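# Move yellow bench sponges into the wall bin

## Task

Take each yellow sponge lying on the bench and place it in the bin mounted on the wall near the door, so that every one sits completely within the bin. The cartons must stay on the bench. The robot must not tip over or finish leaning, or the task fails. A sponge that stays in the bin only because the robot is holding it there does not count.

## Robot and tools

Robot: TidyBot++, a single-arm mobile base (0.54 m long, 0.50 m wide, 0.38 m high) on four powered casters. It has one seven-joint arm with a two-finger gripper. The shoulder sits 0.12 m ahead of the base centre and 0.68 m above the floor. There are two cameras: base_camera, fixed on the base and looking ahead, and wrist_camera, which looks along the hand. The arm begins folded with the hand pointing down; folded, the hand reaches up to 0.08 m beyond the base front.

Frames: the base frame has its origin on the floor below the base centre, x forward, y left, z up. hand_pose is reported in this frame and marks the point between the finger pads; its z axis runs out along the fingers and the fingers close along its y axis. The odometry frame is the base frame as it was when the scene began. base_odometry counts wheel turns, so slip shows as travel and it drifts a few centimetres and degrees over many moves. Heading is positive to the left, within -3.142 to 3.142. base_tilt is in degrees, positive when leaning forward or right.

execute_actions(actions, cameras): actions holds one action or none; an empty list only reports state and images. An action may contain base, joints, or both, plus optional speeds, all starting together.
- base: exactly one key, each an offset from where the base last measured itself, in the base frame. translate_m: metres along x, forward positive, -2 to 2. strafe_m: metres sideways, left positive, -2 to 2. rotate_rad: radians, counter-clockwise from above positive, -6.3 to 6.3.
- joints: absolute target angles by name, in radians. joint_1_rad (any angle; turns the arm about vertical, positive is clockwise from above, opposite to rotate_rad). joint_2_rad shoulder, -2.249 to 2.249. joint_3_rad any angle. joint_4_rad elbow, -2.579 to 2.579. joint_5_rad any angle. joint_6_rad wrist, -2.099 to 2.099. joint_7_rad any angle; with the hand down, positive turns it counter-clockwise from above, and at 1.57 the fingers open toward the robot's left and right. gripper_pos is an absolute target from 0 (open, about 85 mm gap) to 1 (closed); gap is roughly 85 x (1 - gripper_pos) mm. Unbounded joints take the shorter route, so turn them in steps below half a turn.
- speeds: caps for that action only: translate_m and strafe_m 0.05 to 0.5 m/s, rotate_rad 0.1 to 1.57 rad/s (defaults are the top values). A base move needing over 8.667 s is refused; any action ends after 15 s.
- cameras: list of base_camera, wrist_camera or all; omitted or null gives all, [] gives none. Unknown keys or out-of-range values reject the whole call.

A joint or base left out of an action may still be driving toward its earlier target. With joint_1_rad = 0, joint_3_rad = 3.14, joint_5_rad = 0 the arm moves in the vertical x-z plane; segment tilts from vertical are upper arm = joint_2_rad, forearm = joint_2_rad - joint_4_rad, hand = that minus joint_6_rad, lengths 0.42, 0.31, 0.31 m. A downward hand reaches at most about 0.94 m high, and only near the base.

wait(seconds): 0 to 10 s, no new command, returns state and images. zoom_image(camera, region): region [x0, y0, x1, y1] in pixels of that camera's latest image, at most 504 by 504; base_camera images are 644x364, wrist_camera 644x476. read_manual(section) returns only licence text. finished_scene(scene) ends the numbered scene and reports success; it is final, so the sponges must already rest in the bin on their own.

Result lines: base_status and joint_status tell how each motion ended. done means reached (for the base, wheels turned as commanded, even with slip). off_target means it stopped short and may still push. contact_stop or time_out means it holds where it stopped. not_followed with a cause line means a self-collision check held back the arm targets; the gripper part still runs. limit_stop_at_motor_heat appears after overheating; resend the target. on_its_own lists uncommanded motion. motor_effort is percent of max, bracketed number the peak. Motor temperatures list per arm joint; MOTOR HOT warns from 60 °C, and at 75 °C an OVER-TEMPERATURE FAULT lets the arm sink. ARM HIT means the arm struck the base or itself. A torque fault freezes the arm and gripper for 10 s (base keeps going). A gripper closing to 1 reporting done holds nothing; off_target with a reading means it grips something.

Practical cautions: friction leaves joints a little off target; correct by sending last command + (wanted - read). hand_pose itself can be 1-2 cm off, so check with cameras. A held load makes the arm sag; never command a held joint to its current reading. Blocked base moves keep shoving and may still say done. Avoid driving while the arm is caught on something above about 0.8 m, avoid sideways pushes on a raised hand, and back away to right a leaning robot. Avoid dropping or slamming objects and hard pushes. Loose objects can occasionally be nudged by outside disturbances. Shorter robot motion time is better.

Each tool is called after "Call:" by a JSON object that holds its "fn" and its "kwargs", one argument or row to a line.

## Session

Call:
{"fn": "execute_actions", "kwargs": {
  "actions": [
    {"joints":{"joint_2_rad":-0.3,"joint_4_rad":-1.2,"joint_6_rad":-1.0}}
  ]
}}

Scene clock: 2.60 s.
Motor temperatures (°C, as the motors report them): [26 24 24 26 31 34 30]
base_odometry: x=+0.000 y=+0.000 heading=+0.000 (m, m, rad; odometry frame)
base_tilt: forward=+0.1 right=-0.5 (deg)
base_status: not commanded
joint_positions: joint_1_rad=+0.032 joint_2_rad=-0.324 joint_3_rad=+3.136 joint_4_rad=-1.213 joint_5_rad=-0.002 joint_6_rad=-0.973 joint_7_rad=+1.519 gripper_pos=+0.000
joint_status: all done
motor_effort: joint_1_rad=+0(0) joint_2_rad=-4(6) joint_3_rad=+0(0) joint_4_rad=+20(22) joint_5_rad=+0(1) joint_6_rad=+6(6) joint_7_rad=-1(0) (%)
hand_pose: x=+0.5273 y=-0.0083 z=+1.1891 quat_wxyz=(-0.008, +0.802, -0.031, +0.597) (m; base frame)
pictures: base_camera, wrist_camera
camera_calibration (this result's frames):
wrist_camera: T_world_to_cam=[[-0.0199222, -0.99979, -0.00489109, 0.00370975], [-0.277298, 0.0102255, -0.960729, 1.34209], [0.960577, -0.0177835, -0.277444, -0.0414919], [0, 0, 0, 1]] pos_world=[0.412089, -0.0107525, 1.27789]
Images, in order (width x height): base_camera 644x364, wrist_camera 644x476.

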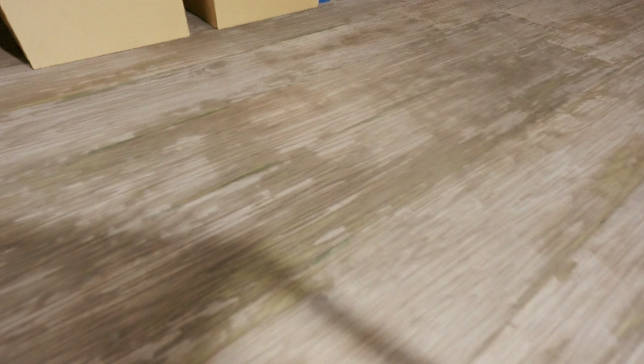

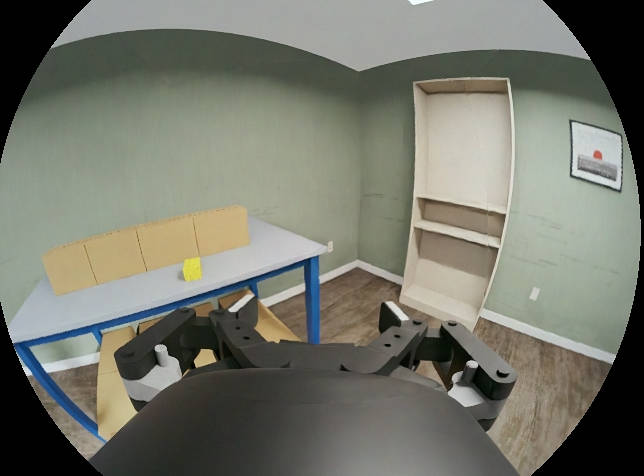

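Call:
{"fn": "execute_actions", "kwargs": {
  "actions": [
    {"base":{"rotate_rad":0.73},"joints":{"joint_2_rad":0.1,"joint_4_rad":-0.6,"joint_6_rad":-1.7,"joint_1_rad":0}}
  ],
  "cameras": []
}}

Call:
{"fn": "execute_actions", "kwargs": {
  "actions": [
    {"base":{"strafe_m":-0.38}}
  ],
  "cameras": []
}}

Call:
{"fn": "execute_actions", "kwargs": {
  "actions": [
    {"base":{"translate_m":0.35}}
  ]
}}

Scene clock: 10.00 s.
Motor temperatures (°C, as the motors report them): [26 24 24 26 31 34 30]
base_odometry: x=+0.000 y=+0.000 heading=+0.730 (m, m, rad; odometry frame)
base_tilt: forward=+0.1 right=-0.5 (deg)
base_status: done
joint_positions: joint_1_rad=+0.014 joint_2_rad=+0.083 joint_3_rad=+3.136 joint_4_rad=-0.617 joint_5_rad=-0.002 joint_6_rad=-1.676 joint_7_rad=+1.519 gripper_pos=+0.000
joint_status: all done
motor_effort: joint_1_rad=+0(2) joint_2_rad=-14(15) joint_3_rad=+0(1) joint_4_rad=+16(20) joint_5_rad=+0(1) joint_6_rad=+4(6) joint_7_rad=-1(0) (%)
hand_pose: x=+0.5720 y=-0.0020 z=+1.1169 quat_wxyz=(-0.009, +0.927, -0.027, +0.373) (m; base frame)
pictures: none
No camera images: the call's "cameras" was empty. Leave "cameras" out to get every camera's image.

Scene clock: 12.13 s.
Motor temperatures (°C, as the motors report them): [26 24 24 26 31 34 30]
base_odometry: x=+0.254 y=-0.283 heading=+0.730 (m, m, rad; odometry frame)
base_tilt: forward=+0.1 right=-0.5 (deg)
base_status: done
joint_positions: joint_1_rad=+0.011 joint_2_rad=+0.083 joint_3_rad=+3.136 joint_4_rad=-0.617 joint_5_rad=-0.002 joint_6_rad=-1.676 joint_7_rad=+1.519 gripper_pos=+0.000
joint_status: not commanded
motor_effort: joint_1_rad=+0(2) joint_2_rad=-15(15) joint_3_rad=+0(2) joint_4_rad=+16(16) joint_5_rad=+0(1) joint_6_rad=+4(4) joint_7_rad=-1(0) (%)
hand_pose: x=+0.5720 y=-0.0009 z=+1.1169 quat_wxyz=(-0.010, +0.927, -0.026, +0.373) (m; base frame)
pictures: none
No camera images: the call's "cameras" was empty. Leave "cameras" out to get every camera's image.

Scene clock: 14.20 s.
Motor temperatures (°C, as the motors report them): [26 24 24 26 31 34 30]
base_odometry: x=+0.515 y=-0.050 heading=+0.730 (m, m, rad; odometry frame)
base_tilt: forward=+0.1 right=-0.6 (deg)
base_status: done
joint_positions: joint_1_rad=+0.011 joint_2_rad=+0.101 joint_3_rad=+3.136 joint_4_rad=-0.614 joint_5_rad=-0.002 joint_6_rad=-1.677 joint_7_rad=+1.519 gripper_pos=+0.000
joint_status: not commanded
motor_effort: joint_1_rad=+0(1) joint_2_rad=-15(19) joint_3_rad=+0(1) joint_4_rad=+16(17) joint_5_rad=+0(0) joint_6_rad=+4(5) joint_7_rad=-1(0) (%)
hand_pose: x=+0.5797 y=-0.0009 z=+1.1100 quat_wxyz=(-0.009, +0.930, -0.026, +0.366) (m; base frame)
pictures: base_camera, wrist_camera
camera_calibration (this result's frames):
wrist_camera: T_world_to_cam=[[-0.00186196, -0.999956, -0.00917372, 0.00602934], [-0.724366, 0.00767319, -0.689373, 1.23851], [0.689413, 0.00536155, -0.724348, 0.539602], [0, 0, 0, 1]] pos_world=[0.525136, -0.00636734, 1.24471]
Images, in order (width x height): base_camera 644x364, wrist_camera 644x476.

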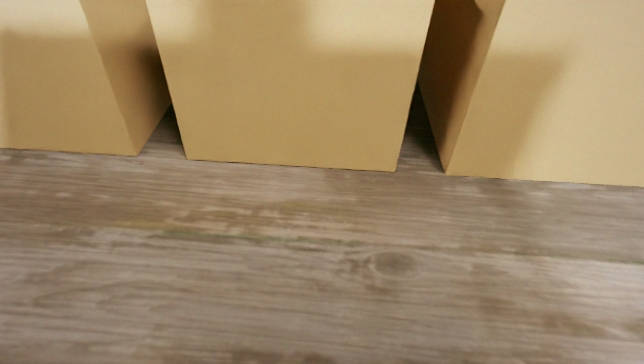

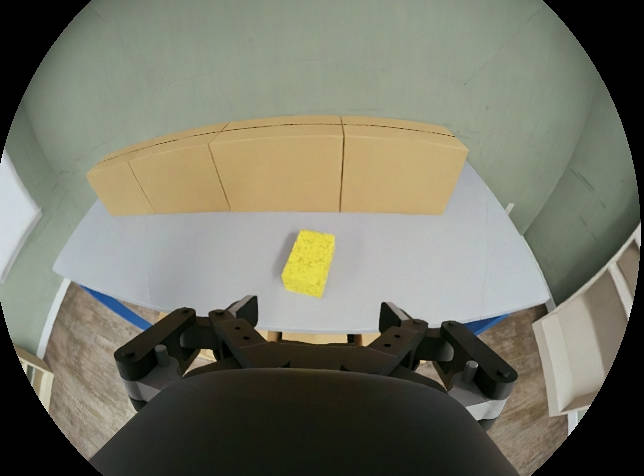

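Call:
{"fn": "execute_actions", "kwargs": {
  "actions": [
    {"base":{"translate_m":0.19},"joints":{"joint_2_rad":0.06,"joint_4_rad":-0.8,"joint_6_rad":-1.7,"joint_7_rad":1.23}}
  ],
  "cameras": ["wrist_camera"]
}}

Call:
{"fn": "execute_actions", "kwargs": {
  "actions": [
    {"joints":{"joint_2_rad":-0.06,"joint_4_rad":-1.27,"joint_6_rad":-1.35}}
  ],
  "cameras": ["wrist_camera"]
}}

Call:
{"fn": "execute_actions", "kwargs": {
  "actions": [
    {"joints":{"gripper_pos":1}}
  ],
  "cameras": ["wrist_camera"]
}}

Scene clock: 20.87 s.
Motor temperatures (°C, as the motors report them): [26 24 24 26 31 34 30]
base_odometry: x=+0.656 y=+0.077 heading=+0.730 (m, m, rad; odometry frame)
base_tilt: forward=+0.1 right=-0.5 (deg)
base_status: done
joint_positions: joint_1_rad=+0.011 joint_2_rad=+0.075 joint_3_rad=+3.136 joint_4_rad=-0.791 joint_5_rad=-0.002 joint_6_rad=-1.677 joint_7_rad=+1.247 gripper_pos=+0.000
joint_status: all done
motor_effort: joint_1_rad=+0(1) joint_2_rad=-15(21) joint_3_rad=+1(0) joint_4_rad=+17(19) joint_5_rad=+0(0) joint_6_rad=+3(5) joint_7_rad=-1(0) (%)
hand_pose: x=+0.5652 y=-0.0008 z=+1.0481 quat_wxyz=(-0.048, +0.943, -0.156, +0.291) (m; base frame)
pictures: wrist_camera
camera_calibration (this result's frames):
wrist_camera: T_world_to_cam=[[-0.224829, -0.961019, -0.160916, 0.290708], [-0.787264, 0.276468, -0.551163, 1.07625], [0.574166, 0.00276627, -0.818734, 0.668912], [0, 0, 0, 1]] pos_world=[0.528586, -0.0200226, 1.18763]
Images, in order (width x height): wrist_camera 644x476.

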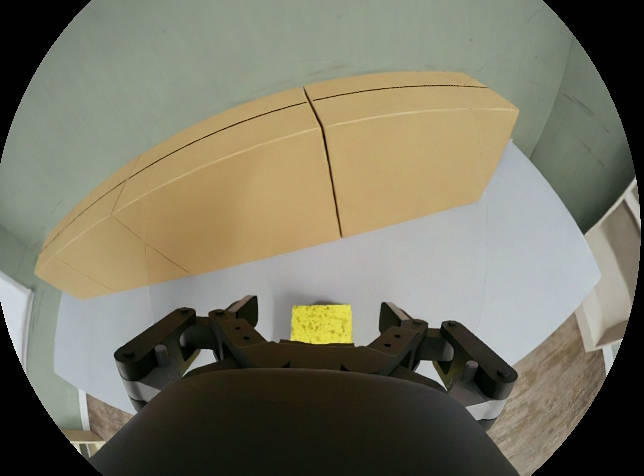

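Scene clock: 22.53 s.
Motor temperatures (°C, as the motors report them): [26 24 24 26 31 34 30]
base_odometry: x=+0.656 y=+0.077 heading=+0.730 (m, m, rad; odometry frame)
base_tilt: forward=+0.1 right=-0.6 (deg)
base_status: not commanded
joint_positions: joint_1_rad=+0.011 joint_2_rad=-0.039 joint_3_rad=+3.136 joint_4_rad=-1.252 joint_5_rad=-0.002 joint_6_rad=-1.372 joint_7_rad=+1.247 gripper_pos=+0.000
joint_status: all done
motor_effort: joint_1_rad=+0(1) joint_2_rad=-14(16) joint_3_rad=+0(1) joint_4_rad=+20(20) joint_5_rad=+0(1) joint_6_rad=+3(3) joint_7_rad=+0(0) (%)
hand_pose: x=+0.5613 y=-0.0005 z=+0.9481 quat_wxyz=(-0.044, +0.949, -0.157, +0.271) (m; base frame)
pictures: wrist_camera
camera_calibration (this result's frames):
wrist_camera: T_world_to_cam=[[-0.231926, -0.960927, -0.151094, 0.268622], [-0.80992, 0.276791, -0.517122, 0.998442], [0.538738, 0.00243966, -0.84247, 0.631633], [0, 0, 0, 1]] pos_world=[0.530674, -0.0197751, 1.08904]
Images, in order (width x height): wrist_camera 644x476.

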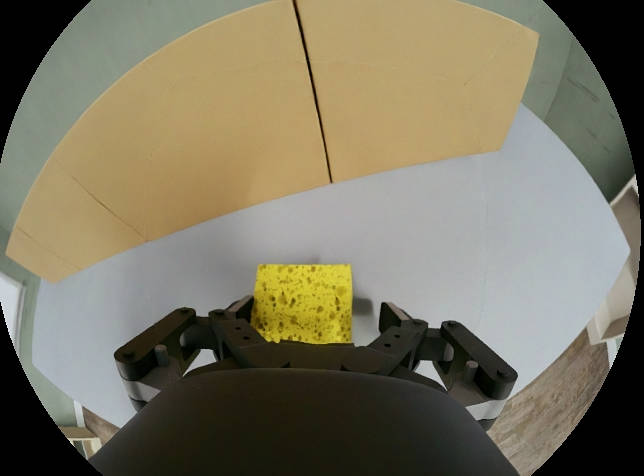

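Scene clock: 23.63 s.
Motor temperatures (°C, as the motors report them): [26 24 24 26 31 34 30]
base_odometry: x=+0.656 y=+0.077 heading=+0.730 (m, m, rad; odometry frame)
base_tilt: forward=+0.1 right=-0.5 (deg)
base_status: not commanded
joint_positions: joint_1_rad=+0.011 joint_2_rad=-0.053 joint_3_rad=+3.136 joint_4_rad=-1.258 joint_5_rad=-0.002 joint_6_rad=-1.371 joint_7_rad=+1.247 gripper_pos=+0.376
joint_status: gripper_pos off_target (ended at +0.376, target +1.000)
motor_effort: joint_1_rad=+0(2) joint_2_rad=-13(14) joint_3_rad=+0(2) joint_4_rad=+19(20) joint_5_rad=+0(1) joint_6_rad=+2(3) joint_7_rad=-1(0) (%)
hand_pose: x=+0.5569 y=-0.0005 z=+0.9515 quat_wxyz=(-0.045, +0.947, -0.157, +0.275) (m; base frame)
pictures: wrist_camera
camera_calibration (this result's frames):
wrist_camera: T_world_to_cam=[[-0.230542, -0.960953, -0.153032, 0.269235], [-0.805293, 0.2767, -0.524347, 1.00088], [0.546217, 0.00235156, -0.83764, 0.628169], [0, 0, 0, 1]] pos_world=[0.524953, -0.0196982, 1.09219]
Images, in order (width x height): wrist_camera 644x476.

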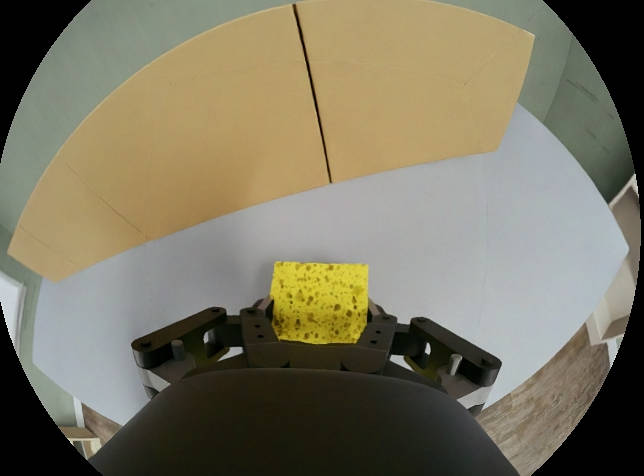

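Lift and peek behind the cartons.

Call:
{"fn": "execute_actions", "kwargs": {
  "actions": [
    {"base":{"strafe_m":0.2},"joints":{"joint_2_rad":-0.15,"joint_4_rad":-0.6,"joint_6_rad":-1.6,"joint_7_rad":1.57}}
  ],
  "cameras": []
}}

Call:
{"fn": "execute_actions", "kwargs": {
  "actions": [
    {"base":{"translate_m":0.06},"joints":{"joint_2_rad":0.3,"joint_4_rad":-0.2,"joint_6_rad":-1.6}}
  ],
  "cameras": ["wrist_camera"]
}}

Call:
{"fn": "execute_actions", "kwargs": {
  "actions": [
    {"base":{"translate_m":-1.0}}
  ],
  "cameras": []
}}

Call:
{"fn": "execute_actions", "kwargs": {
  "actions": [
    {"base":{"rotate_rad":3.07},"joints":{"joint_2_rad":-0.1,"joint_4_rad":-1.0,"joint_6_rad":-1.5}}
  ]
}}

Scene clock: 32.50 s.
Motor temperatures (°C, as the motors report them): [26 24 24 26 31 34 30]
base_odometry: x=+0.523 y=+0.226 heading=+0.730 (m, m, rad; odometry frame)
base_tilt: forward=+0.1 right=-0.5 (deg)
base_status: done
joint_positions: joint_1_rad=+0.007 joint_2_rad=-0.139 joint_3_rad=+3.136 joint_4_rad=-0.612 joint_5_rad=-0.002 joint_6_rad=-1.574 joint_7_rad=+1.550 gripper_pos=+0.376
joint_status: all done
motor_effort: joint_1_rad=+0(2) joint_2_rad=-6(15) joint_3_rad=+0(2) joint_4_rad=+14(21) joint_5_rad=+0(1) joint_6_rad=+6(6) joint_7_rad=+0(0) (%)
hand_pose: x=+0.4807 y=+0.0016 z=+1.2352 quat_wxyz=(-0.005, +0.854, -0.009, +0.520) (m; base frame)
pictures: none
No camera images: the call's "cameras" was empty. Leave "cameras" out to get every camera's image.

Scene clock: 34.33 s.
Motor temperatures (°C, as the motors report them): [26 24 24 26 31 34 30]
base_odometry: x=+0.568 y=+0.266 heading=+0.730 (m, m, rad; odometry frame)
base_tilt: forward=+0.1 right=-0.5 (deg)
base_status: done
joint_positions: joint_1_rad=+0.007 joint_2_rad=+0.300 joint_3_rad=+3.136 joint_4_rad=-0.218 joint_5_rad=-0.002 joint_6_rad=-1.577 joint_7_rad=+1.550 gripper_pos=+0.376
joint_status: all done
motor_effort: joint_1_rad=+0(0) joint_2_rad=-20(23) joint_3_rad=+0(1) joint_4_rad=+14(16) joint_5_rad=-1(0) joint_6_rad=+6(7) joint_7_rad=-1(1) (%)
hand_pose: x=+0.6682 y=-0.0001 z=+1.2012 quat_wxyz=(-0.006, +0.866, -0.010, +0.500) (m; base frame)
pictures: wrist_camera
camera_calibration (this result's frames):
wrist_camera: T_world_to_cam=[[0.0195292, -0.999647, 0.0179871, -0.0390317], [-0.490733, -0.0252582, -0.870944, 1.4275], [0.871091, 0.00818197, -0.491053, 0.143081], [0, 0, 0, 1]] pos_world=[0.576649, -0.0041324, 1.31424]
Images, in order (width x height): wrist_camera 644x476.

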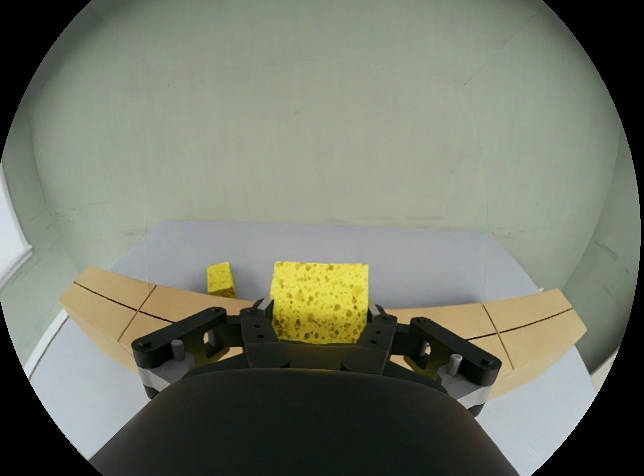

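Scene clock: 37.83 s.
Motor temperatures (°C, as the motors report them): [26 24 24 26 31 34 30]
base_odometry: x=-0.178 y=-0.400 heading=+0.730 (m, m, rad; odometry frame)
base_tilt: forward=+0.1 right=-0.5 (deg)
base_status: done
joint_positions: joint_1_rad=+0.007 joint_2_rad=+0.301 joint_3_rad=+3.136 joint_4_rad=-0.213 joint_5_rad=-0.002 joint_6_rad=-1.578 joint_7_rad=+1.550 gripper_pos=+0.376
joint_status: not commanded
motor_effort: joint_1_rad=+0(1) joint_2_rad=-20(24) joint_3_rad=+0(1) joint_4_rad=+14(16) joint_5_rad=+0(0) joint_6_rad=+6(6) joint_7_rad=+0(1) (%)
hand_pose: x=+0.6685 y=+0.0000 z=+1.2024 quat_wxyz=(-0.006, +0.865, -0.010, +0.501) (m; base frame)
pictures: none
No camera images: the call's "cameras" was empty. Leave "cameras" out to get every camera's image.

Scene clock: 41.13 s.
Motor temperatures (°C, as the motors report them): [26 24 24 26 31 34 30]
base_odometry: x=-0.178 y=-0.400 heading=-2.484 (m, m, rad; odometry frame)
base_tilt: forward=+0.1 right=-0.5 (deg)
base_status: done
joint_positions: joint_1_rad=+0.007 joint_2_rad=-0.078 joint_3_rad=+3.136 joint_4_rad=-0.987 joint_5_rad=-0.002 joint_6_rad=-1.522 joint_7_rad=+1.550 gripper_pos=+0.376
joint_status: all done
motor_effort: joint_1_rad=+0(3) joint_2_rad=-11(21) joint_3_rad=+0(1) joint_4_rad=+18(20) joint_5_rad=-1(1) joint_6_rad=+4(5) joint_7_rad=+0(1) (%)
hand_pose: x=+0.5374 y=+0.0016 z=+1.0584 quat_wxyz=(-0.004, +0.938, -0.010, +0.348) (m; base frame)
pictures: base_camera, wrist_camera
camera_calibration (this result's frames):
wrist_camera: T_world_to_cam=[[0.0255762, -0.999604, 0.0117077, -0.0288746], [-0.750691, -0.0269388, -0.660104, 1.15547], [0.660158, 0.0080941, -0.751083, 0.575486], [0, 0, 0, 1]] pos_world=[0.488225, -0.00239441, 1.1953]
Images, in order (width x height): base_camera 644x364, wrist_camera 644x476.

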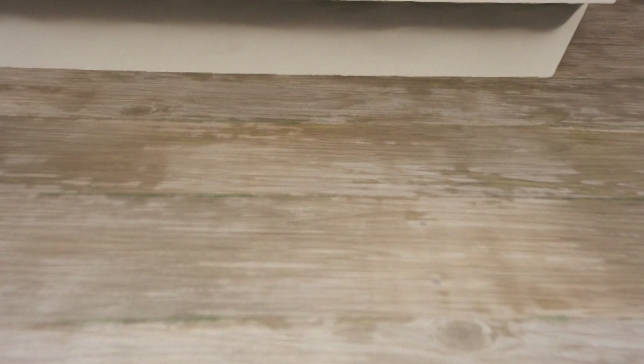

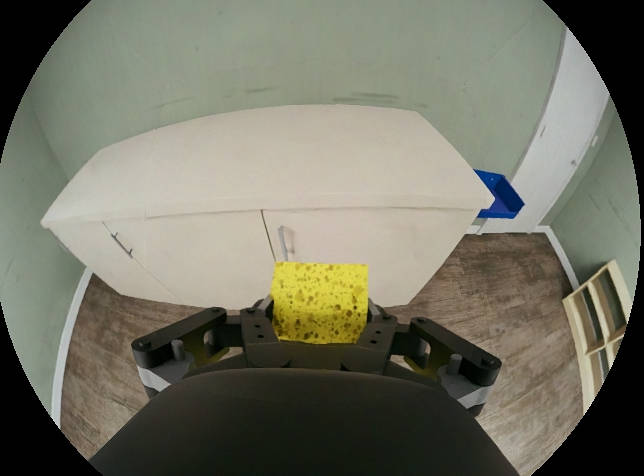

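Call:
{"fn": "execute_actions", "kwargs": {
  "actions": [
    {"base":{"strafe_m":-0.9},"joints":{"joint_2_rad":0.3,"joint_4_rad":-1.05,"joint_6_rad":-1.7}}
  ],
  "cameras": ["wrist_camera"]
}}

Call:
{"fn": "execute_actions", "kwargs": {
  "actions": [
    {"base":{"translate_m":0.6}}
  ]
}}

Scene clock: 50.73 s.
Motor temperatures (°C, as the motors report them): [26 24 24 26 31 34 30]
base_odometry: x=-0.729 y=+0.311 heading=-2.483 (m, m, rad; odometry frame)
base_tilt: forward=+0.1 right=-0.5 (deg)
base_status: done
joint_positions: joint_1_rad=+0.006 joint_2_rad=+0.304 joint_3_rad=+3.136 joint_4_rad=-1.042 joint_5_rad=-0.002 joint_6_rad=-1.674 joint_7_rad=+1.550 gripper_pos=+0.376
joint_status: all done
motor_effort: joint_1_rad=+0(2) joint_2_rad=-24(27) joint_3_rad=+0(2) joint_4_rad=+18(20) joint_5_rad=-1(1) joint_6_rad=-1(4) joint_7_rad=-1(0) (%)
hand_pose: x=+0.5890 y=+0.0011 z=+0.8445 quat_wxyz=(-0.002, +0.998, -0.011, +0.061) (m; base frame)
pictures: wrist_camera
camera_calibration (this result's frames):
wrist_camera: T_world_to_cam=[[0.0276408, -0.999593, -0.00710128, -0.0134964], [-0.990863, -0.0264599, -0.132249, 0.748746], [0.132007, 0.0106919, -0.991191, 0.894584], [0, 0, 0, 1]] pos_world=[0.624186, -0.0032439, 0.985629]
Images, in order (width x height): wrist_camera 644x476.

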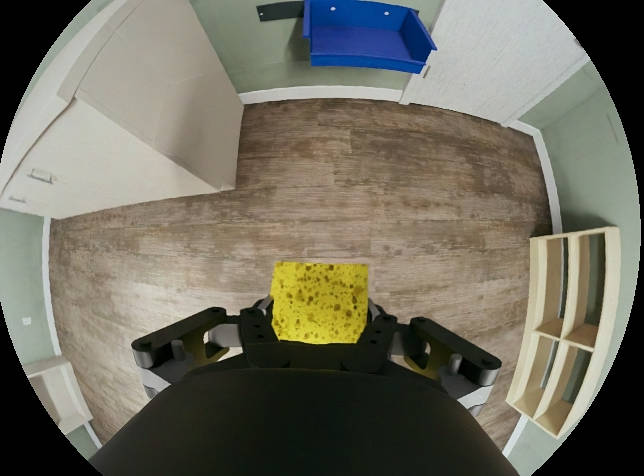

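Scene clock: 53.30 s.
Motor temperatures (°C, as the motors report them): [26 24 24 26 31 34 30]
base_odometry: x=-1.203 y=-0.056 heading=-2.483 (m, m, rad; odometry frame)
base_tilt: forward=+0.1 right=-0.5 (deg)
base_status: done
joint_positions: joint_1_rad=+0.006 joint_2_rad=+0.303 joint_3_rad=+3.136 joint_4_rad=-1.042 joint_5_rad=-0.002 joint_6_rad=-1.678 joint_7_rad=+1.550 gripper_pos=+0.376
joint_status: not commanded
motor_effort: joint_1_rad=+0(1) joint_2_rad=-24(27) joint_3_rad=+0(0) joint_4_rad=+18(19) joint_5_rad=+0(1) joint_6_rad=-1(0) joint_7_rad=+0(0) (%)
hand_pose: x=+0.5876 y=+0.0011 z=+0.8446 quat_wxyz=(-0.002, +0.998, -0.011, +0.059) (m; base frame)
pictures: base_camera, wrist_camera
camera_calibration (this result's frames):
wrist_camera: T_world_to_cam=[[0.0276298, -0.999592, -0.00719925, -0.013365], [-0.991329, -0.0264744, -0.128707, 0.744652], [0.128464, 0.010693, -0.991657, 0.897373], [0, 0, 0, 1]] pos_world=[0.623285, -0.00324088, 0.985631]
Images, in order (width x height): base_camera 644x364, wrist_camera 644x476.

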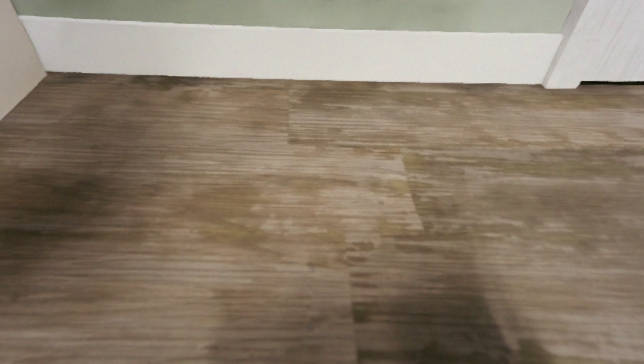

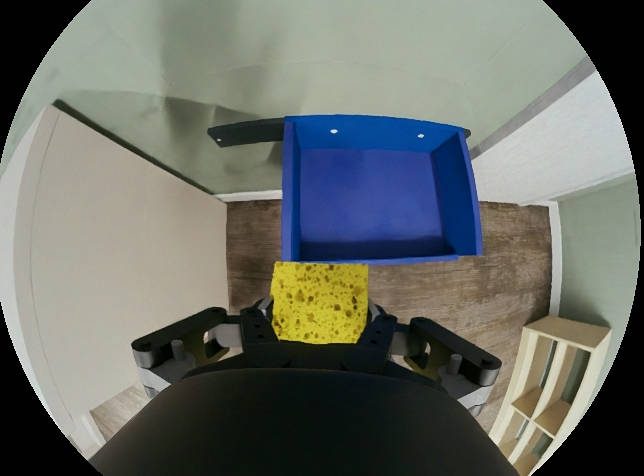

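Call:
{"fn": "execute_actions", "kwargs": {
  "actions": [
    {"base":{"strafe_m":-0.07}}
  ],
  "cameras": []
}}

Call:
{"fn": "execute_actions", "kwargs": {
  "actions": [
    {"base":{"translate_m":0.18}}
  ],
  "cameras": ["wrist_camera"]
}}

Call:
{"fn": "execute_actions", "kwargs": {
  "actions": [
    {"joints":{"joint_2_rad":0.41,"joint_4_rad":-1.55,"joint_6_rad":-1.17}}
  ],
  "cameras": ["wrist_camera"]
}}

Scene clock: 61.03 s.
Motor temperatures (°C, as the motors report them): [26 24 24 26 31 34 30]
base_odometry: x=-1.246 y=-0.001 heading=-2.483 (m, m, rad; odometry frame)
base_tilt: forward=+0.1 right=-0.5 (deg)
base_status: done
joint_positions: joint_1_rad=+0.008 joint_2_rad=+0.303 joint_3_rad=+3.136 joint_4_rad=-1.042 joint_5_rad=-0.002 joint_6_rad=-1.678 joint_7_rad=+1.550 gripper_pos=+0.376
joint_status: not commanded
motor_effort: joint_1_rad=+1(3) joint_2_rad=-24(24) joint_3_rad=+0(1) joint_4_rad=+18(18) joint_5_rad=+0(2) joint_6_rad=+0(0) joint_7_rad=-1(0) (%)
hand_pose: x=+0.5876 y=+0.0004 z=+0.8446 quat_wxyz=(-0.002, +0.998, -0.011, +0.059) (m; base frame)
pictures: none
No camera images: the call's "cameras" was empty. Leave "cameras" out to get every camera's image.

Scene clock: 62.60 s.
Motor temperatures (°C, as the motors report them): [26 24 24 26 31 34 30]
base_odometry: x=-1.389 y=-0.111 heading=-2.483 (m, m, rad; odometry frame)
base_tilt: forward=+0.1 right=-0.5 (deg)
base_status: done
joint_positions: joint_1_rad=+0.008 joint_2_rad=+0.306 joint_3_rad=+3.136 joint_4_rad=-1.042 joint_5_rad=-0.002 joint_6_rad=-1.679 joint_7_rad=+1.550 gripper_pos=+0.376
joint_status: not commanded
motor_effort: joint_1_rad=+0(1) joint_2_rad=-24(28) joint_3_rad=+0(1) joint_4_rad=+18(20) joint_5_rad=+0(1) joint_6_rad=-1(0) joint_7_rad=-1(0) (%)
hand_pose: x=+0.5877 y=+0.0004 z=+0.8434 quat_wxyz=(-0.002, +0.998, -0.011, +0.057) (m; base frame)
pictures: wrist_camera
camera_calibration (this result's frames):
wrist_camera: T_world_to_cam=[[0.0261501, -0.999631, -0.00729159, -0.0131111], [-0.991805, -0.0250315, -0.125284, 0.741966], [0.125056, 0.010508, -0.992094, 0.898536], [0, 0, 0, 1]] pos_world=[0.623862, -0.00397561, 0.984294]
Images, in order (width x height): wrist_camera 644x476.

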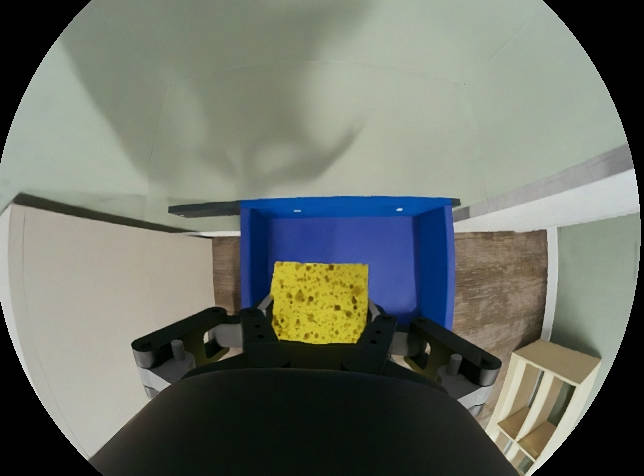

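Scene clock: 64.30 s.
Motor temperatures (°C, as the motors report them): [26 24 24 26 31 34 30]
base_odometry: x=-1.389 y=-0.111 heading=-2.483 (m, m, rad; odometry frame)
base_tilt: forward=+0.1 right=-0.6 (deg)
base_status: not commanded
joint_positions: joint_1_rad=+0.008 joint_2_rad=+0.397 joint_3_rad=+3.136 joint_4_rad=-1.537 joint_5_rad=-0.002 joint_6_rad=-1.195 joint_7_rad=+1.550 gripper_pos=+0.376
joint_status: all done
motor_effort: joint_1_rad=+0(0) joint_2_rad=-25(27) joint_3_rad=+0(0) joint_4_rad=+17(19) joint_5_rad=+0(1) joint_6_rad=-1(1) joint_7_rad=-1(1) (%)
hand_pose: x=+0.5797 y=+0.0006 z=+0.6471 quat_wxyz=(-0.002, +1.000, -0.012, +0.007) (m; base frame)
pictures: wrist_camera
camera_calibration (this result's frames):
wrist_camera: T_world_to_cam=[[0.024395, -0.999647, -0.0105276, -0.01098], [-0.999407, -0.0241304, -0.0245761, 0.648666], [0.0243133, 0.0111209, -0.999643, 0.768065], [0, 0, 0, 1]] pos_world=[0.629875, -0.0038652, 0.783616]
Images, in order (width x height): wrist_camera 644x476.

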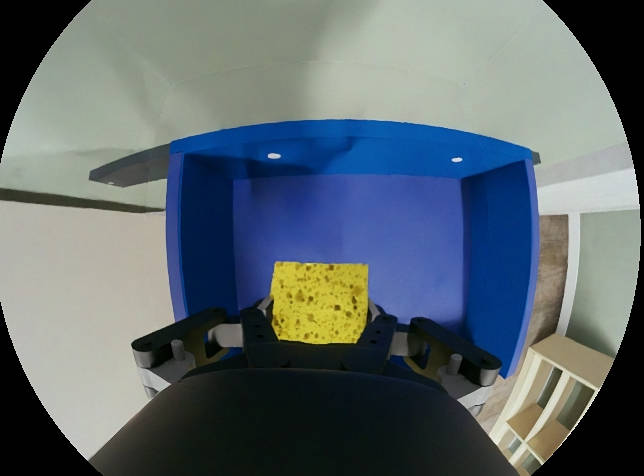

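Call:
{"fn": "execute_actions", "kwargs": {
  "actions": [
    {"joints":{"joint_2_rad":0.57,"joint_4_rad":-1.66,"joint_6_rad":-0.9}}
  ],
  "cameras": ["wrist_camera"]
}}

Call:
{"fn": "execute_actions", "kwargs": {
  "actions": [
    {"joints":{"gripper_pos":0.1}}
  ],
  "cameras": ["wrist_camera"]
}}

Call:
{"fn": "execute_actions", "kwargs": {
  "actions": [
    {"joints":{"joint_2_rad":0.33,"joint_4_rad":-1.3,"joint_6_rad":-1.5}}
  ],
  "cameras": ["wrist_camera"]
}}

Call:
{"fn": "execute_actions", "kwargs": {
  "actions": [
    {"base":{"translate_m":-1.2},"joints":{"joint_2_rad":-0.1,"joint_4_rad":-0.6,"joint_6_rad":-1.7,"gripper_pos":0}}
  ],
  "cameras": []
}}

Call:
{"fn": "execute_actions", "kwargs": {
  "actions": [
    {"base":{"rotate_rad":1.6}}
  ]
}}

Scene clock: 74.00 s.
Motor temperatures (°C, as the motors report them): [26 24 24 26 31 34 30]
base_odometry: x=-1.389 y=-0.111 heading=-2.483 (m, m, rad; odometry frame)
base_tilt: forward=+0.1 right=-0.6 (deg)
base_status: not commanded
joint_positions: joint_1_rad=+0.008 joint_2_rad=+0.560 joint_3_rad=+3.136 joint_4_rad=-1.649 joint_5_rad=-0.002 joint_6_rad=-0.924 joint_7_rad=+1.550 gripper_pos=+0.376
joint_status: all done
motor_effort: joint_1_rad=+0(0) joint_2_rad=-27(32) joint_3_rad=-1(0) joint_4_rad=+14(17) joint_5_rad=+0(0) joint_6_rad=-2(1) joint_7_rad=+0(0) (%)
hand_pose: x=+0.5974 y=+0.0007 z=+0.5398 quat_wxyz=(-0.002, +1.000, -0.012, +0.004) (m; base frame)
pictures: wrist_camera
camera_calibration (this result's frames):
wrist_camera: T_world_to_cam=[[0.0235169, -0.999661, -0.0112135, -0.0116301], [-0.999543, -0.0232979, -0.0192796, 0.660915], [0.0190118, 0.0116617, -0.999751, 0.663603], [0, 0, 0, 1]] pos_world=[0.64827, -0.00396703, 0.676049]
Images, in order (width x height): wrist_camera 644x476.

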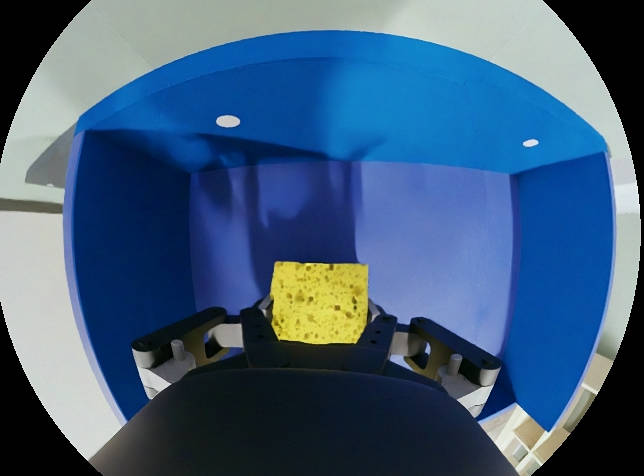

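Scene clock: 75.03 s.
Motor temperatures (°C, as the motors report them): [26 24 24 26 31 34 30]
base_odometry: x=-1.389 y=-0.111 heading=-2.483 (m, m, rad; odometry frame)
base_tilt: forward=+0.2 right=-0.6 (deg)
base_status: not commanded
joint_positions: joint_1_rad=+0.008 joint_2_rad=+0.560 joint_3_rad=+3.136 joint_4_rad=-1.649 joint_5_rad=-0.002 joint_6_rad=-0.924 joint_7_rad=+1.550 gripper_pos=+0.100
joint_status: all done
motor_effort: joint_1_rad=+0(0) joint_2_rad=-28(28) joint_3_rad=+0(0) joint_4_rad=+14(14) joint_5_rad=+0(1) joint_6_rad=-1(2) joint_7_rad=+0(1) (%)
hand_pose: x=+0.5974 y=+0.0007 z=+0.5398 quat_wxyz=(-0.002, +1.000, -0.012, +0.004) (m; base frame)
pictures: wrist_camera
camera_calibration (this result's frames):
wrist_camera: T_world_to_cam=[[0.0235169, -0.999661, -0.0112134, -0.0116302], [-0.999543, -0.0232979, -0.0192796, 0.660915], [0.0190118, 0.0116617, -0.999751, 0.663603], [0, 0, 0, 1]] pos_world=[0.648269, -0.00396704, 0.676049]
Images, in order (width x height): wrist_camera 644x476.

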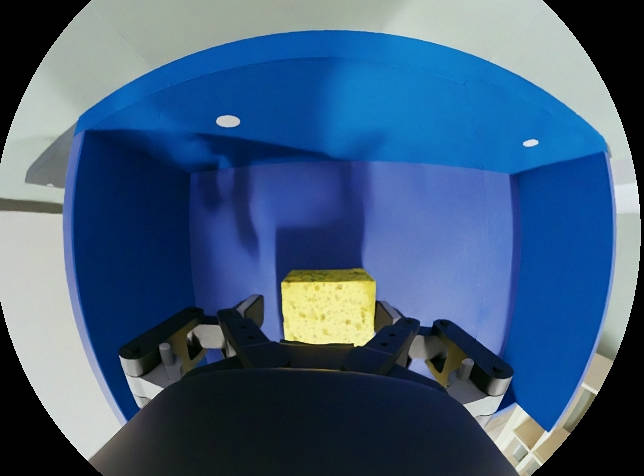

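Scene clock: 76.53 s.
Motor temperatures (°C, as the motors report them): [26 24 24 26 31 34 30]
base_odometry: x=-1.389 y=-0.111 heading=-2.483 (m, m, rad; odometry frame)
base_tilt: forward=+0.2 right=-0.5 (deg)
base_status: not commanded
joint_positions: joint_1_rad=+0.008 joint_2_rad=+0.333 joint_3_rad=+3.136 joint_4_rad=-1.311 joint_5_rad=-0.002 joint_6_rad=-1.479 joint_7_rad=+1.550 gripper_pos=+0.100
joint_status: all done
motor_effort: joint_1_rad=+0(0) joint_2_rad=-24(31) joint_3_rad=+0(0) joint_4_rad=+18(17) joint_5_rad=+0(1) joint_6_rad=-1(2) joint_7_rad=-1(1) (%)
hand_pose: x=+0.5758 y=+0.0006 z=+0.7453 quat_wxyz=(-0.002, +1.000, -0.012, +0.009) (m; base frame)
pictures: wrist_camera
camera_calibration (this result's frames):
wrist_camera: T_world_to_cam=[[0.0250641, -0.999634, -0.0101755, -0.0105791], [-0.999251, -0.0247518, -0.029734, 0.650938], [0.0294712, 0.0109131, -0.999506, 0.863211], [0, 0, 0, 1]] pos_world=[0.625276, -0.00388361, 0.882032]
Images, in order (width x height): wrist_camera 644x476.

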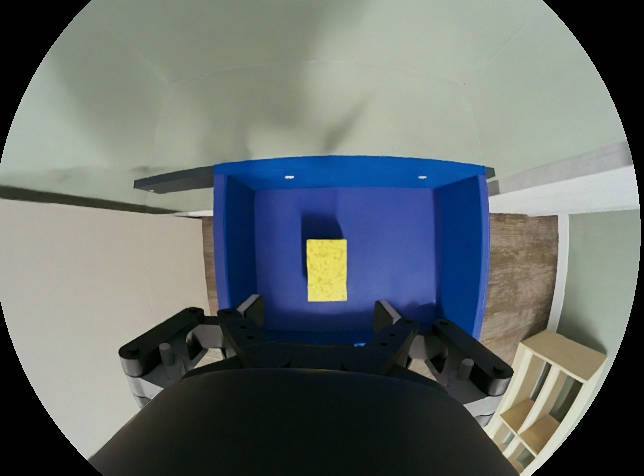

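Scene clock: 80.43 s.
Motor temperatures (°C, as the motors report them): [26 24 24 26 31 34 30]
base_odometry: x=-0.440 y=+0.624 heading=-2.483 (m, m, rad; odometry frame)
base_tilt: forward=+0.1 right=-0.5 (deg)
base_status: done
joint_positions: joint_1_rad=+0.007 joint_2_rad=-0.103 joint_3_rad=+3.136 joint_4_rad=-0.608 joint_5_rad=-0.002 joint_6_rad=-1.676 joint_7_rad=+1.550 gripper_pos=+0.000
joint_status: all done
motor_effort: joint_1_rad=+0(2) joint_2_rad=-6(28) joint_3_rad=+0(2) joint_4_rad=+13(20) joint_5_rad=+0(0) joint_6_rad=+5(5) joint_7_rad=+0(0) (%)
hand_pose: x=+0.4828 y=+0.0015 z=+1.1972 quat_wxyz=(-0.005, +0.887, -0.009, +0.462) (m; base frame)
pictures: none
No camera images: the call's "cameras" was empty. Leave "cameras" out to get every camera's image.

Scene clock: 82.77 s.
Motor temperatures (°C, as the motors report them): [26 24 24 26 31 34 30]
base_odometry: x=-0.440 y=+0.624 heading=-0.883 (m, m, rad; odometry frame)
base_tilt: forward=+0.1 right=-0.5 (deg)
base_status: done
joint_positions: joint_1_rad=+0.007 joint_2_rad=-0.103 joint_3_rad=+3.136 joint_4_rad=-0.608 joint_5_rad=-0.002 joint_6_rad=-1.676 joint_7_rad=+1.550 gripper_pos=+0.000
joint_status: not commanded
motor_effort: joint_1_rad=+0(1) joint_2_rad=-6(9) joint_3_rad=+1(1) joint_4_rad=+14(15) joint_5_rad=+0(2) joint_6_rad=+5(5) joint_7_rad=+0(0) (%)
hand_pose: x=+0.4828 y=+0.0015 z=+1.1972 quat_wxyz=(-0.005, +0.887, -0.009, +0.462) (m; base frame)
pictures: base_camera, wrist_camera
camera_calibration (this result's frames):
wrist_camera: T_world_to_cam=[[0.0215686, -0.999599, 0.0183615, -0.0351406], [-0.563526, -0.0273255, -0.825646, 1.31397], [0.825816, 0.00746083, -0.56389, 0.411639], [0, 0, 0, 1]] pos_world=[0.401277, -0.00229274, 1.31764]
Images, in order (width x height): base_camera 644x364, wrist_camera 644x476.

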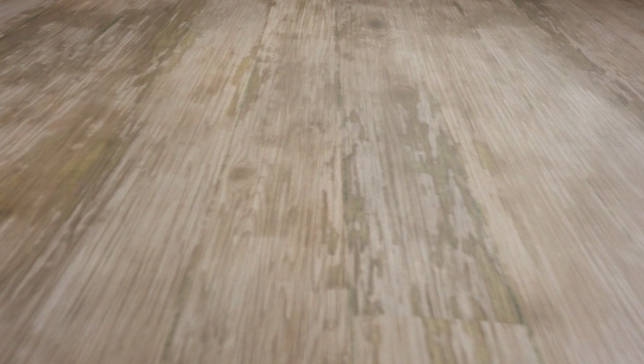

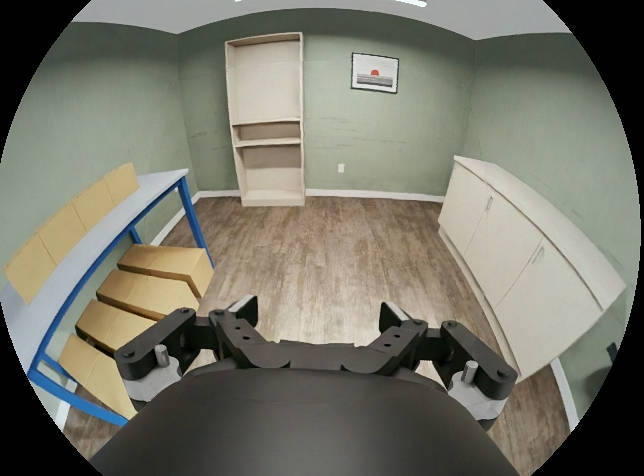

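Call:
{"fn": "execute_actions", "kwargs": {
  "actions": [
    {"base":{"translate_m":-0.3}}
  ],
  "cameras": []
}}

Call:
{"fn": "execute_actions", "kwargs": {
  "actions": [
    {"base":{"strafe_m":0.55}}
  ]
}}

Scene clock: 88.37 s.
Motor temperatures (°C, as the motors report them): [26 24 24 26 31 34 30]
base_odometry: x=-0.630 y=+0.856 heading=-0.883 (m, m, rad; odometry frame)
base_tilt: forward=+0.1 right=-0.5 (deg)
base_status: done
joint_positions: joint_1_rad=+0.007 joint_2_rad=-0.108 joint_3_rad=+3.136 joint_4_rad=-0.608 joint_5_rad=-0.002 joint_6_rad=-1.676 joint_7_rad=+1.550 gripper_pos=+0.000
joint_status: not commanded
motor_effort: joint_1_rad=+0(1) joint_2_rad=-6(12) joint_3_rad=+0(0) joint_4_rad=+13(15) joint_5_rad=-1(0) joint_6_rad=+5(5) joint_7_rad=+0(0) (%)
hand_pose: x=+0.4800 y=+0.0016 z=+1.1991 quat_wxyz=(-0.005, +0.886, -0.009, +0.464) (m; base frame)
pictures: none
No camera images: the call's "cameras" was empty. Leave "cameras" out to get every camera's image.

Scene clock: 90.83 s.
Motor temperatures (°C, as the motors report them): [26 24 24 26 31 34 30]
base_odometry: x=-0.206 y=+1.205 heading=-0.883 (m, m, rad; odometry frame)
base_tilt: forward=+0.1 right=-0.6 (deg)
base_status: done
joint_positions: joint_1_rad=+0.007 joint_2_rad=-0.108 joint_3_rad=+3.136 joint_4_rad=-0.608 joint_5_rad=-0.002 joint_6_rad=-1.676 joint_7_rad=+1.550 gripper_pos=+0.000
joint_status: not commanded
motor_effort: joint_1_rad=+0(1) joint_2_rad=-6(7) joint_3_rad=+1(1) joint_4_rad=+14(14) joint_5_rad=+0(1) joint_6_rad=+5(5) joint_7_rad=-1(1) (%)
hand_pose: x=+0.4800 y=+0.0016 z=+1.1991 quat_wxyz=(-0.005, +0.886, -0.009, +0.464) (m; base frame)
pictures: base_camera, wrist_camera
camera_calibration (this result's frames):
wrist_camera: T_world_to_cam=[[0.0214791, -0.999598, 0.0185068, -0.0352264], [-0.559351, -0.0273578, -0.82848, 1.31536], [0.828653, 0.00744321, -0.559713, 0.408625], [0, 0, 0, 1]] pos_world=[0.397894, -0.00226849, 1.31911]
Images, in order (width x height): base_camera 644x364, wrist_camera 644x476.

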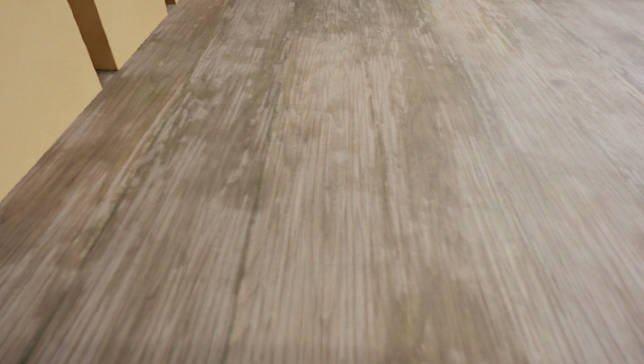

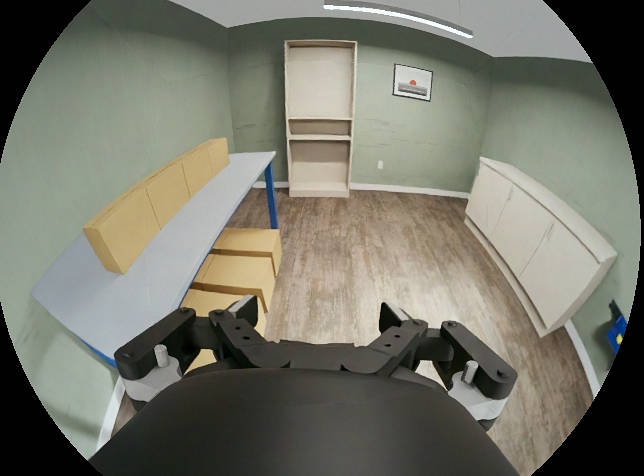

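Call:
{"fn": "execute_actions", "kwargs": {
  "actions": [
    {"base":{"strafe_m":0.85}}
  ]
}}

Scene clock: 96.30 s.
Motor temperatures (°C, as the motors report them): [26 24 24 26 31 34 30]
base_odometry: x=+0.451 y=+1.745 heading=-0.882 (m, m, rad; odometry frame)
base_tilt: forward=+0.1 right=-0.6 (deg)
base_status: done
joint_positions: joint_1_rad=+0.007 joint_2_rad=-0.108 joint_3_rad=+3.136 joint_4_rad=-0.608 joint_5_rad=-0.002 joint_6_rad=-1.676 joint_7_rad=+1.550 gripper_pos=+0.000
joint_status: not commanded
motor_effort: joint_1_rad=+0(1) joint_2_rad=-6(7) joint_3_rad=+0(1) joint_4_rad=+13(14) joint_5_rad=+0(1) joint_6_rad=+5(5) joint_7_rad=-1(1) (%)
hand_pose: x=+0.4800 y=+0.0016 z=+1.1991 quat_wxyz=(-0.005, +0.886, -0.009, +0.464) (m; base frame)
pictures: base_camera, wrist_camera
camera_calibration (this result's frames):
wrist_camera: T_world_to_cam=[[0.0214792, -0.999598, 0.018507, -0.0352268], [-0.55935, -0.0273581, -0.82848, 1.31536], [0.828653, 0.00744314, -0.559713, 0.408625], [0, 0, 0, 1]] pos_world=[0.397894, -0.00226846, 1.31911]
Images, in order (width x height): base_camera 644x364, wrist_camera 644x476.

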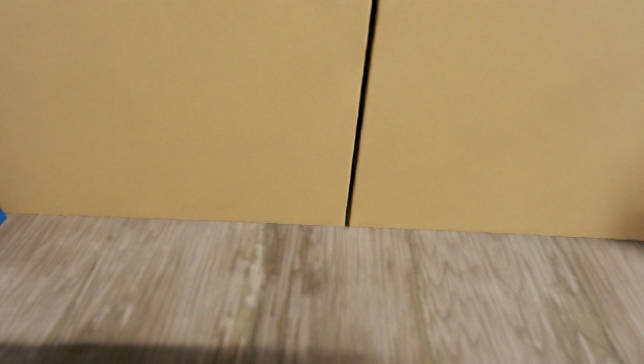

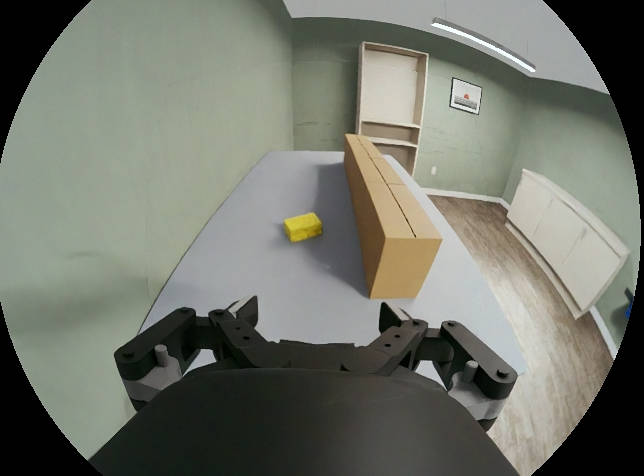

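Call:
{"fn": "execute_actions", "kwargs": {
  "actions": [
    {"base":{"translate_m":0.2},"joints":{"joint_1_rad":-0.11,"joint_2_rad":0.31,"joint_4_rad":-0.7,"joint_6_rad":-1.3,"gripper_pos":0.4}}
  ]
}}

Scene clock: 102.60 s.
Motor temperatures (°C, as the motors report them): [26 24 24 26 31 34 30]
base_odometry: x=+0.578 y=+1.591 heading=-0.882 (m, m, rad; odometry frame)
base_tilt: forward=+0.2 right=-0.5 (deg)
base_status: done
joint_positions: joint_1_rad=-0.091 joint_2_rad=+0.306 joint_3_rad=+3.136 joint_4_rad=-0.695 joint_5_rad=-0.002 joint_6_rad=-1.324 joint_7_rad=+1.550 gripper_pos=+0.400
joint_status: all done
motor_effort: joint_1_rad=+0(2) joint_2_rad=-23(34) joint_3_rad=+0(1) joint_4_rad=+18(27) joint_5_rad=-1(1) joint_6_rad=+4(6) joint_7_rad=+0(1) (%)
hand_pose: x=+0.7344 y=+0.0605 z=+1.0392 quat_wxyz=(-0.025, +0.917, +0.034, +0.396) (m; base frame)
pictures: base_camera, wrist_camera
camera_calibration (this result's frames):
wrist_camera: T_world_to_cam=[[0.120732, -0.99261, 0.0122302, -0.0456228], [-0.671135, -0.0906962, -0.735766, 1.3164], [0.731438, 0.0806224, -0.677125, 0.296912], [0, 0, 0, 1]] pos_world=[0.671819, 0.0501693, 1.17017]
Images, in order (width x height): base_camera 644x364, wrist_camera 644x476.

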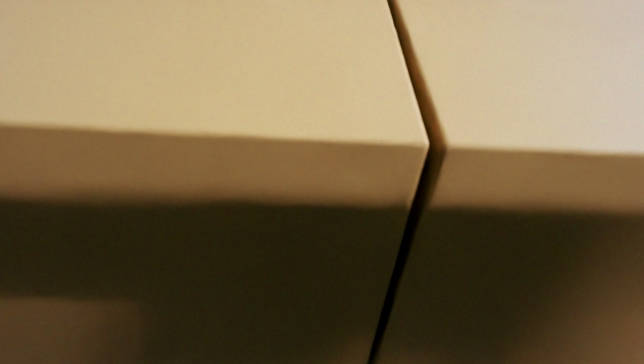

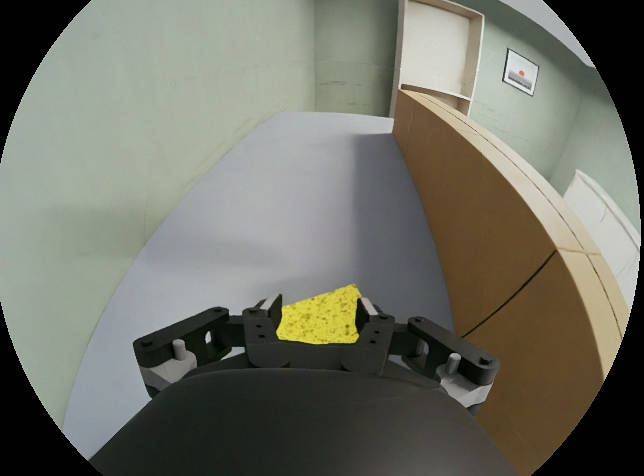

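Call:
{"fn": "execute_actions", "kwargs": {
  "actions": [
    {"joints":{"joint_6_rad":-0.7,"joint_4_rad":-0.95}}
  ],
  "cameras": []
}}

Call:
{"fn": "execute_actions", "kwargs": {
  "actions": [
    {"joints":{"joint_4_rad":-1.13}}
  ],
  "cameras": []
}}

Call:
{"fn": "execute_actions", "kwargs": {
  "actions": [
    {"base":{"translate_m":-0.245},"speeds":{"translate_m":0.2}}
  ],
  "cameras": []
}}

Call:
{"fn": "execute_actions", "kwargs": {
  "actions": [
    {"base":{"translate_m":0.03},"joints":{"joint_4_rad":-0.8}}
  ],
  "cameras": []
}}

Call:
{"fn": "execute_actions", "kwargs": {
  "actions": [
    {"base":{"translate_m":0.2},"joints":{"joint_2_rad":0.11,"joint_4_rad":-0.62,"joint_6_rad":-1.9,"joint_7_rad":3.4,"gripper_pos":0}}
  ],
  "cameras": ["wrist_camera"]
}}

Scene clock: 114.70 s.
Motor temperatures (°C, as the motors report them): [26 24 24 26 31 34 30]
base_odometry: x=+0.578 y=+1.591 heading=-0.882 (m, m, rad; odometry frame)
base_tilt: forward=+0.2 right=-0.5 (deg)
base_status: not commanded
joint_positions: joint_1_rad=-0.091 joint_2_rad=+0.307 joint_3_rad=+3.136 joint_4_rad=-0.936 joint_5_rad=-0.002 joint_6_rad=-0.721 joint_7_rad=+1.550 gripper_pos=+0.400
joint_status: all done
motor_effort: joint_1_rad=+0(0) joint_2_rad=-27(28) joint_3_rad=+0(0) joint_4_rad=+22(22) joint_5_rad=-1(1) joint_6_rad=+6(6) joint_7_rad=+0(0) (%)
hand_pose: x=+0.8278 y=+0.0692 z=+1.0655 quat_wxyz=(-0.034, +0.831, +0.031, +0.555) (m; base frame)
pictures: none
No camera images: the call's "cameras" was empty. Leave "cameras" out to get every camera's image.

Scene clock: 115.93 s.
Motor temperatures (°C, as the motors report them): [26 24 24 26 31 34 30]
base_odometry: x=+0.578 y=+1.591 heading=-0.882 (m, m, rad; odometry frame)
base_tilt: forward=+0.1 right=-0.6 (deg)
base_status: not commanded
joint_positions: joint_1_rad=-0.091 joint_2_rad=+0.304 joint_3_rad=+3.136 joint_4_rad=-1.108 joint_5_rad=-0.002 joint_6_rad=-0.705 joint_7_rad=+1.553 gripper_pos=+0.400
joint_status: all done
motor_effort: joint_1_rad=+0(0) joint_2_rad=-24(28) joint_3_rad=+0(1) joint_4_rad=+20(23) joint_5_rad=-1(1) joint_6_rad=+3(6) joint_7_rad=-1(1) (%)
hand_pose: x=+0.8180 y=+0.0687 z=+0.9714 quat_wxyz=(-0.030, +0.871, +0.033, +0.489) (m; base frame)
pictures: none
No camera images: the call's "cameras" was empty. Leave "cameras" out to get every camera's image.

Scene clock: 117.93 s.
Motor temperatures (°C, as the motors report them): [26 24 24 26 31 34 30]
base_odometry: x=+0.422 y=+1.780 heading=-0.882 (m, m, rad; odometry frame)
base_tilt: forward=+0.1 right=-0.5 (deg)
base_status: done
joint_positions: joint_1_rad=-0.093 joint_2_rad=+0.304 joint_3_rad=+3.136 joint_4_rad=-1.109 joint_5_rad=-0.002 joint_6_rad=-0.703 joint_7_rad=+1.553 gripper_pos=+0.400
joint_status: not commanded
motor_effort: joint_1_rad=+0(1) joint_2_rad=-26(29) joint_3_rad=-1(1) joint_4_rad=+21(22) joint_5_rad=+0(1) joint_6_rad=+4(5) joint_7_rad=+0(1) (%)
hand_pose: x=+0.8180 y=+0.0697 z=+0.9715 quat_wxyz=(-0.030, +0.871, +0.034, +0.490) (m; base frame)
pictures: none
No camera images: the call's "cameras" was empty. Leave "cameras" out to get every camera's image.

Scene clock: 119.37 s.
Motor temperatures (°C, as the motors report them): [26 24 24 26 31 34 30]
base_odometry: x=+0.441 y=+1.756 heading=-0.882 (m, m, rad; odometry frame)
base_tilt: forward=+0.1 right=-0.6 (deg)
base_status: done
joint_positions: joint_1_rad=-0.093 joint_2_rad=+0.313 joint_3_rad=+3.136 joint_4_rad=-0.810 joint_5_rad=-0.002 joint_6_rad=-0.703 joint_7_rad=+1.553 gripper_pos=+0.400
joint_status: all done
motor_effort: joint_1_rad=+0(1) joint_2_rad=-27(32) joint_3_rad=+0(0) joint_4_rad=+22(25) joint_5_rad=+0(0) joint_6_rad=+6(7) joint_7_rad=+0(0) (%)
hand_pose: x=+0.8297 y=+0.0707 z=+1.1392 quat_wxyz=(-0.037, +0.791, +0.031, +0.610) (m; base frame)
pictures: none
No camera images: the call's "cameras" was empty. Leave "cameras" out to get every camera's image.

Scene clock: 121.47 s.
Motor temperatures (°C, as the motors report them): [26 24 24 26 31 34 30]
base_odometry: x=+0.568 y=+1.602 heading=-0.883 (m, m, rad; odometry frame)
base_tilt: forward=+0.1 right=-0.6 (deg)
base_status: done
joint_positions: joint_1_rad=-0.094 joint_2_rad=+0.113 joint_3_rad=+3.136 joint_4_rad=-0.633 joint_5_rad=-0.002 joint_6_rad=-1.889 joint_7_rad=+3.400 gripper_pos=+0.000
joint_status: all done
motor_effort: joint_1_rad=+0(3) joint_2_rad=-14(28) joint_3_rad=+0(1) joint_4_rad=+15(23) joint_5_rad=-1(1) joint_6_rad=+2(7) joint_7_rad=+0(0) (%)
hand_pose: x=+0.5283 y=+0.0422 z=+1.0588 quat_wxyz=(+0.190, +0.552, +0.795, +0.163) (m; base frame)
pictures: wrist_camera
camera_calibration (this result's frames):
wrist_camera: T_world_to_cam=[[0.802778, 0.382923, 0.457074, -0.928526], [0.362875, -0.921994, 0.135085, -0.242433], [0.473147, 0.0574174, -0.87911, 0.813641], [0, 0, 0, 1]] pos_world=[0.448401, 0.0853147, 1.17243]
Images, in order (width x height): wrist_camera 644x476.

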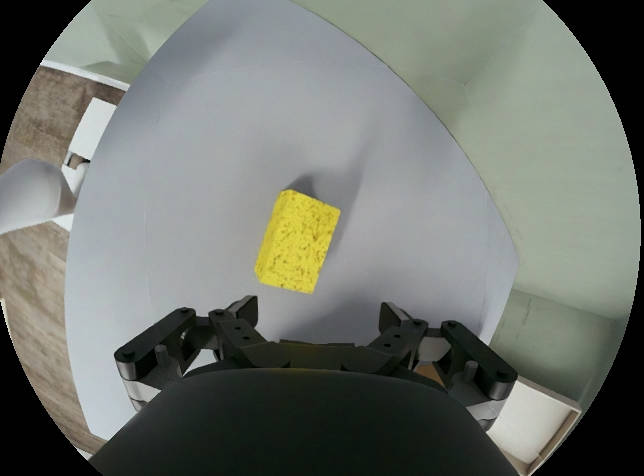

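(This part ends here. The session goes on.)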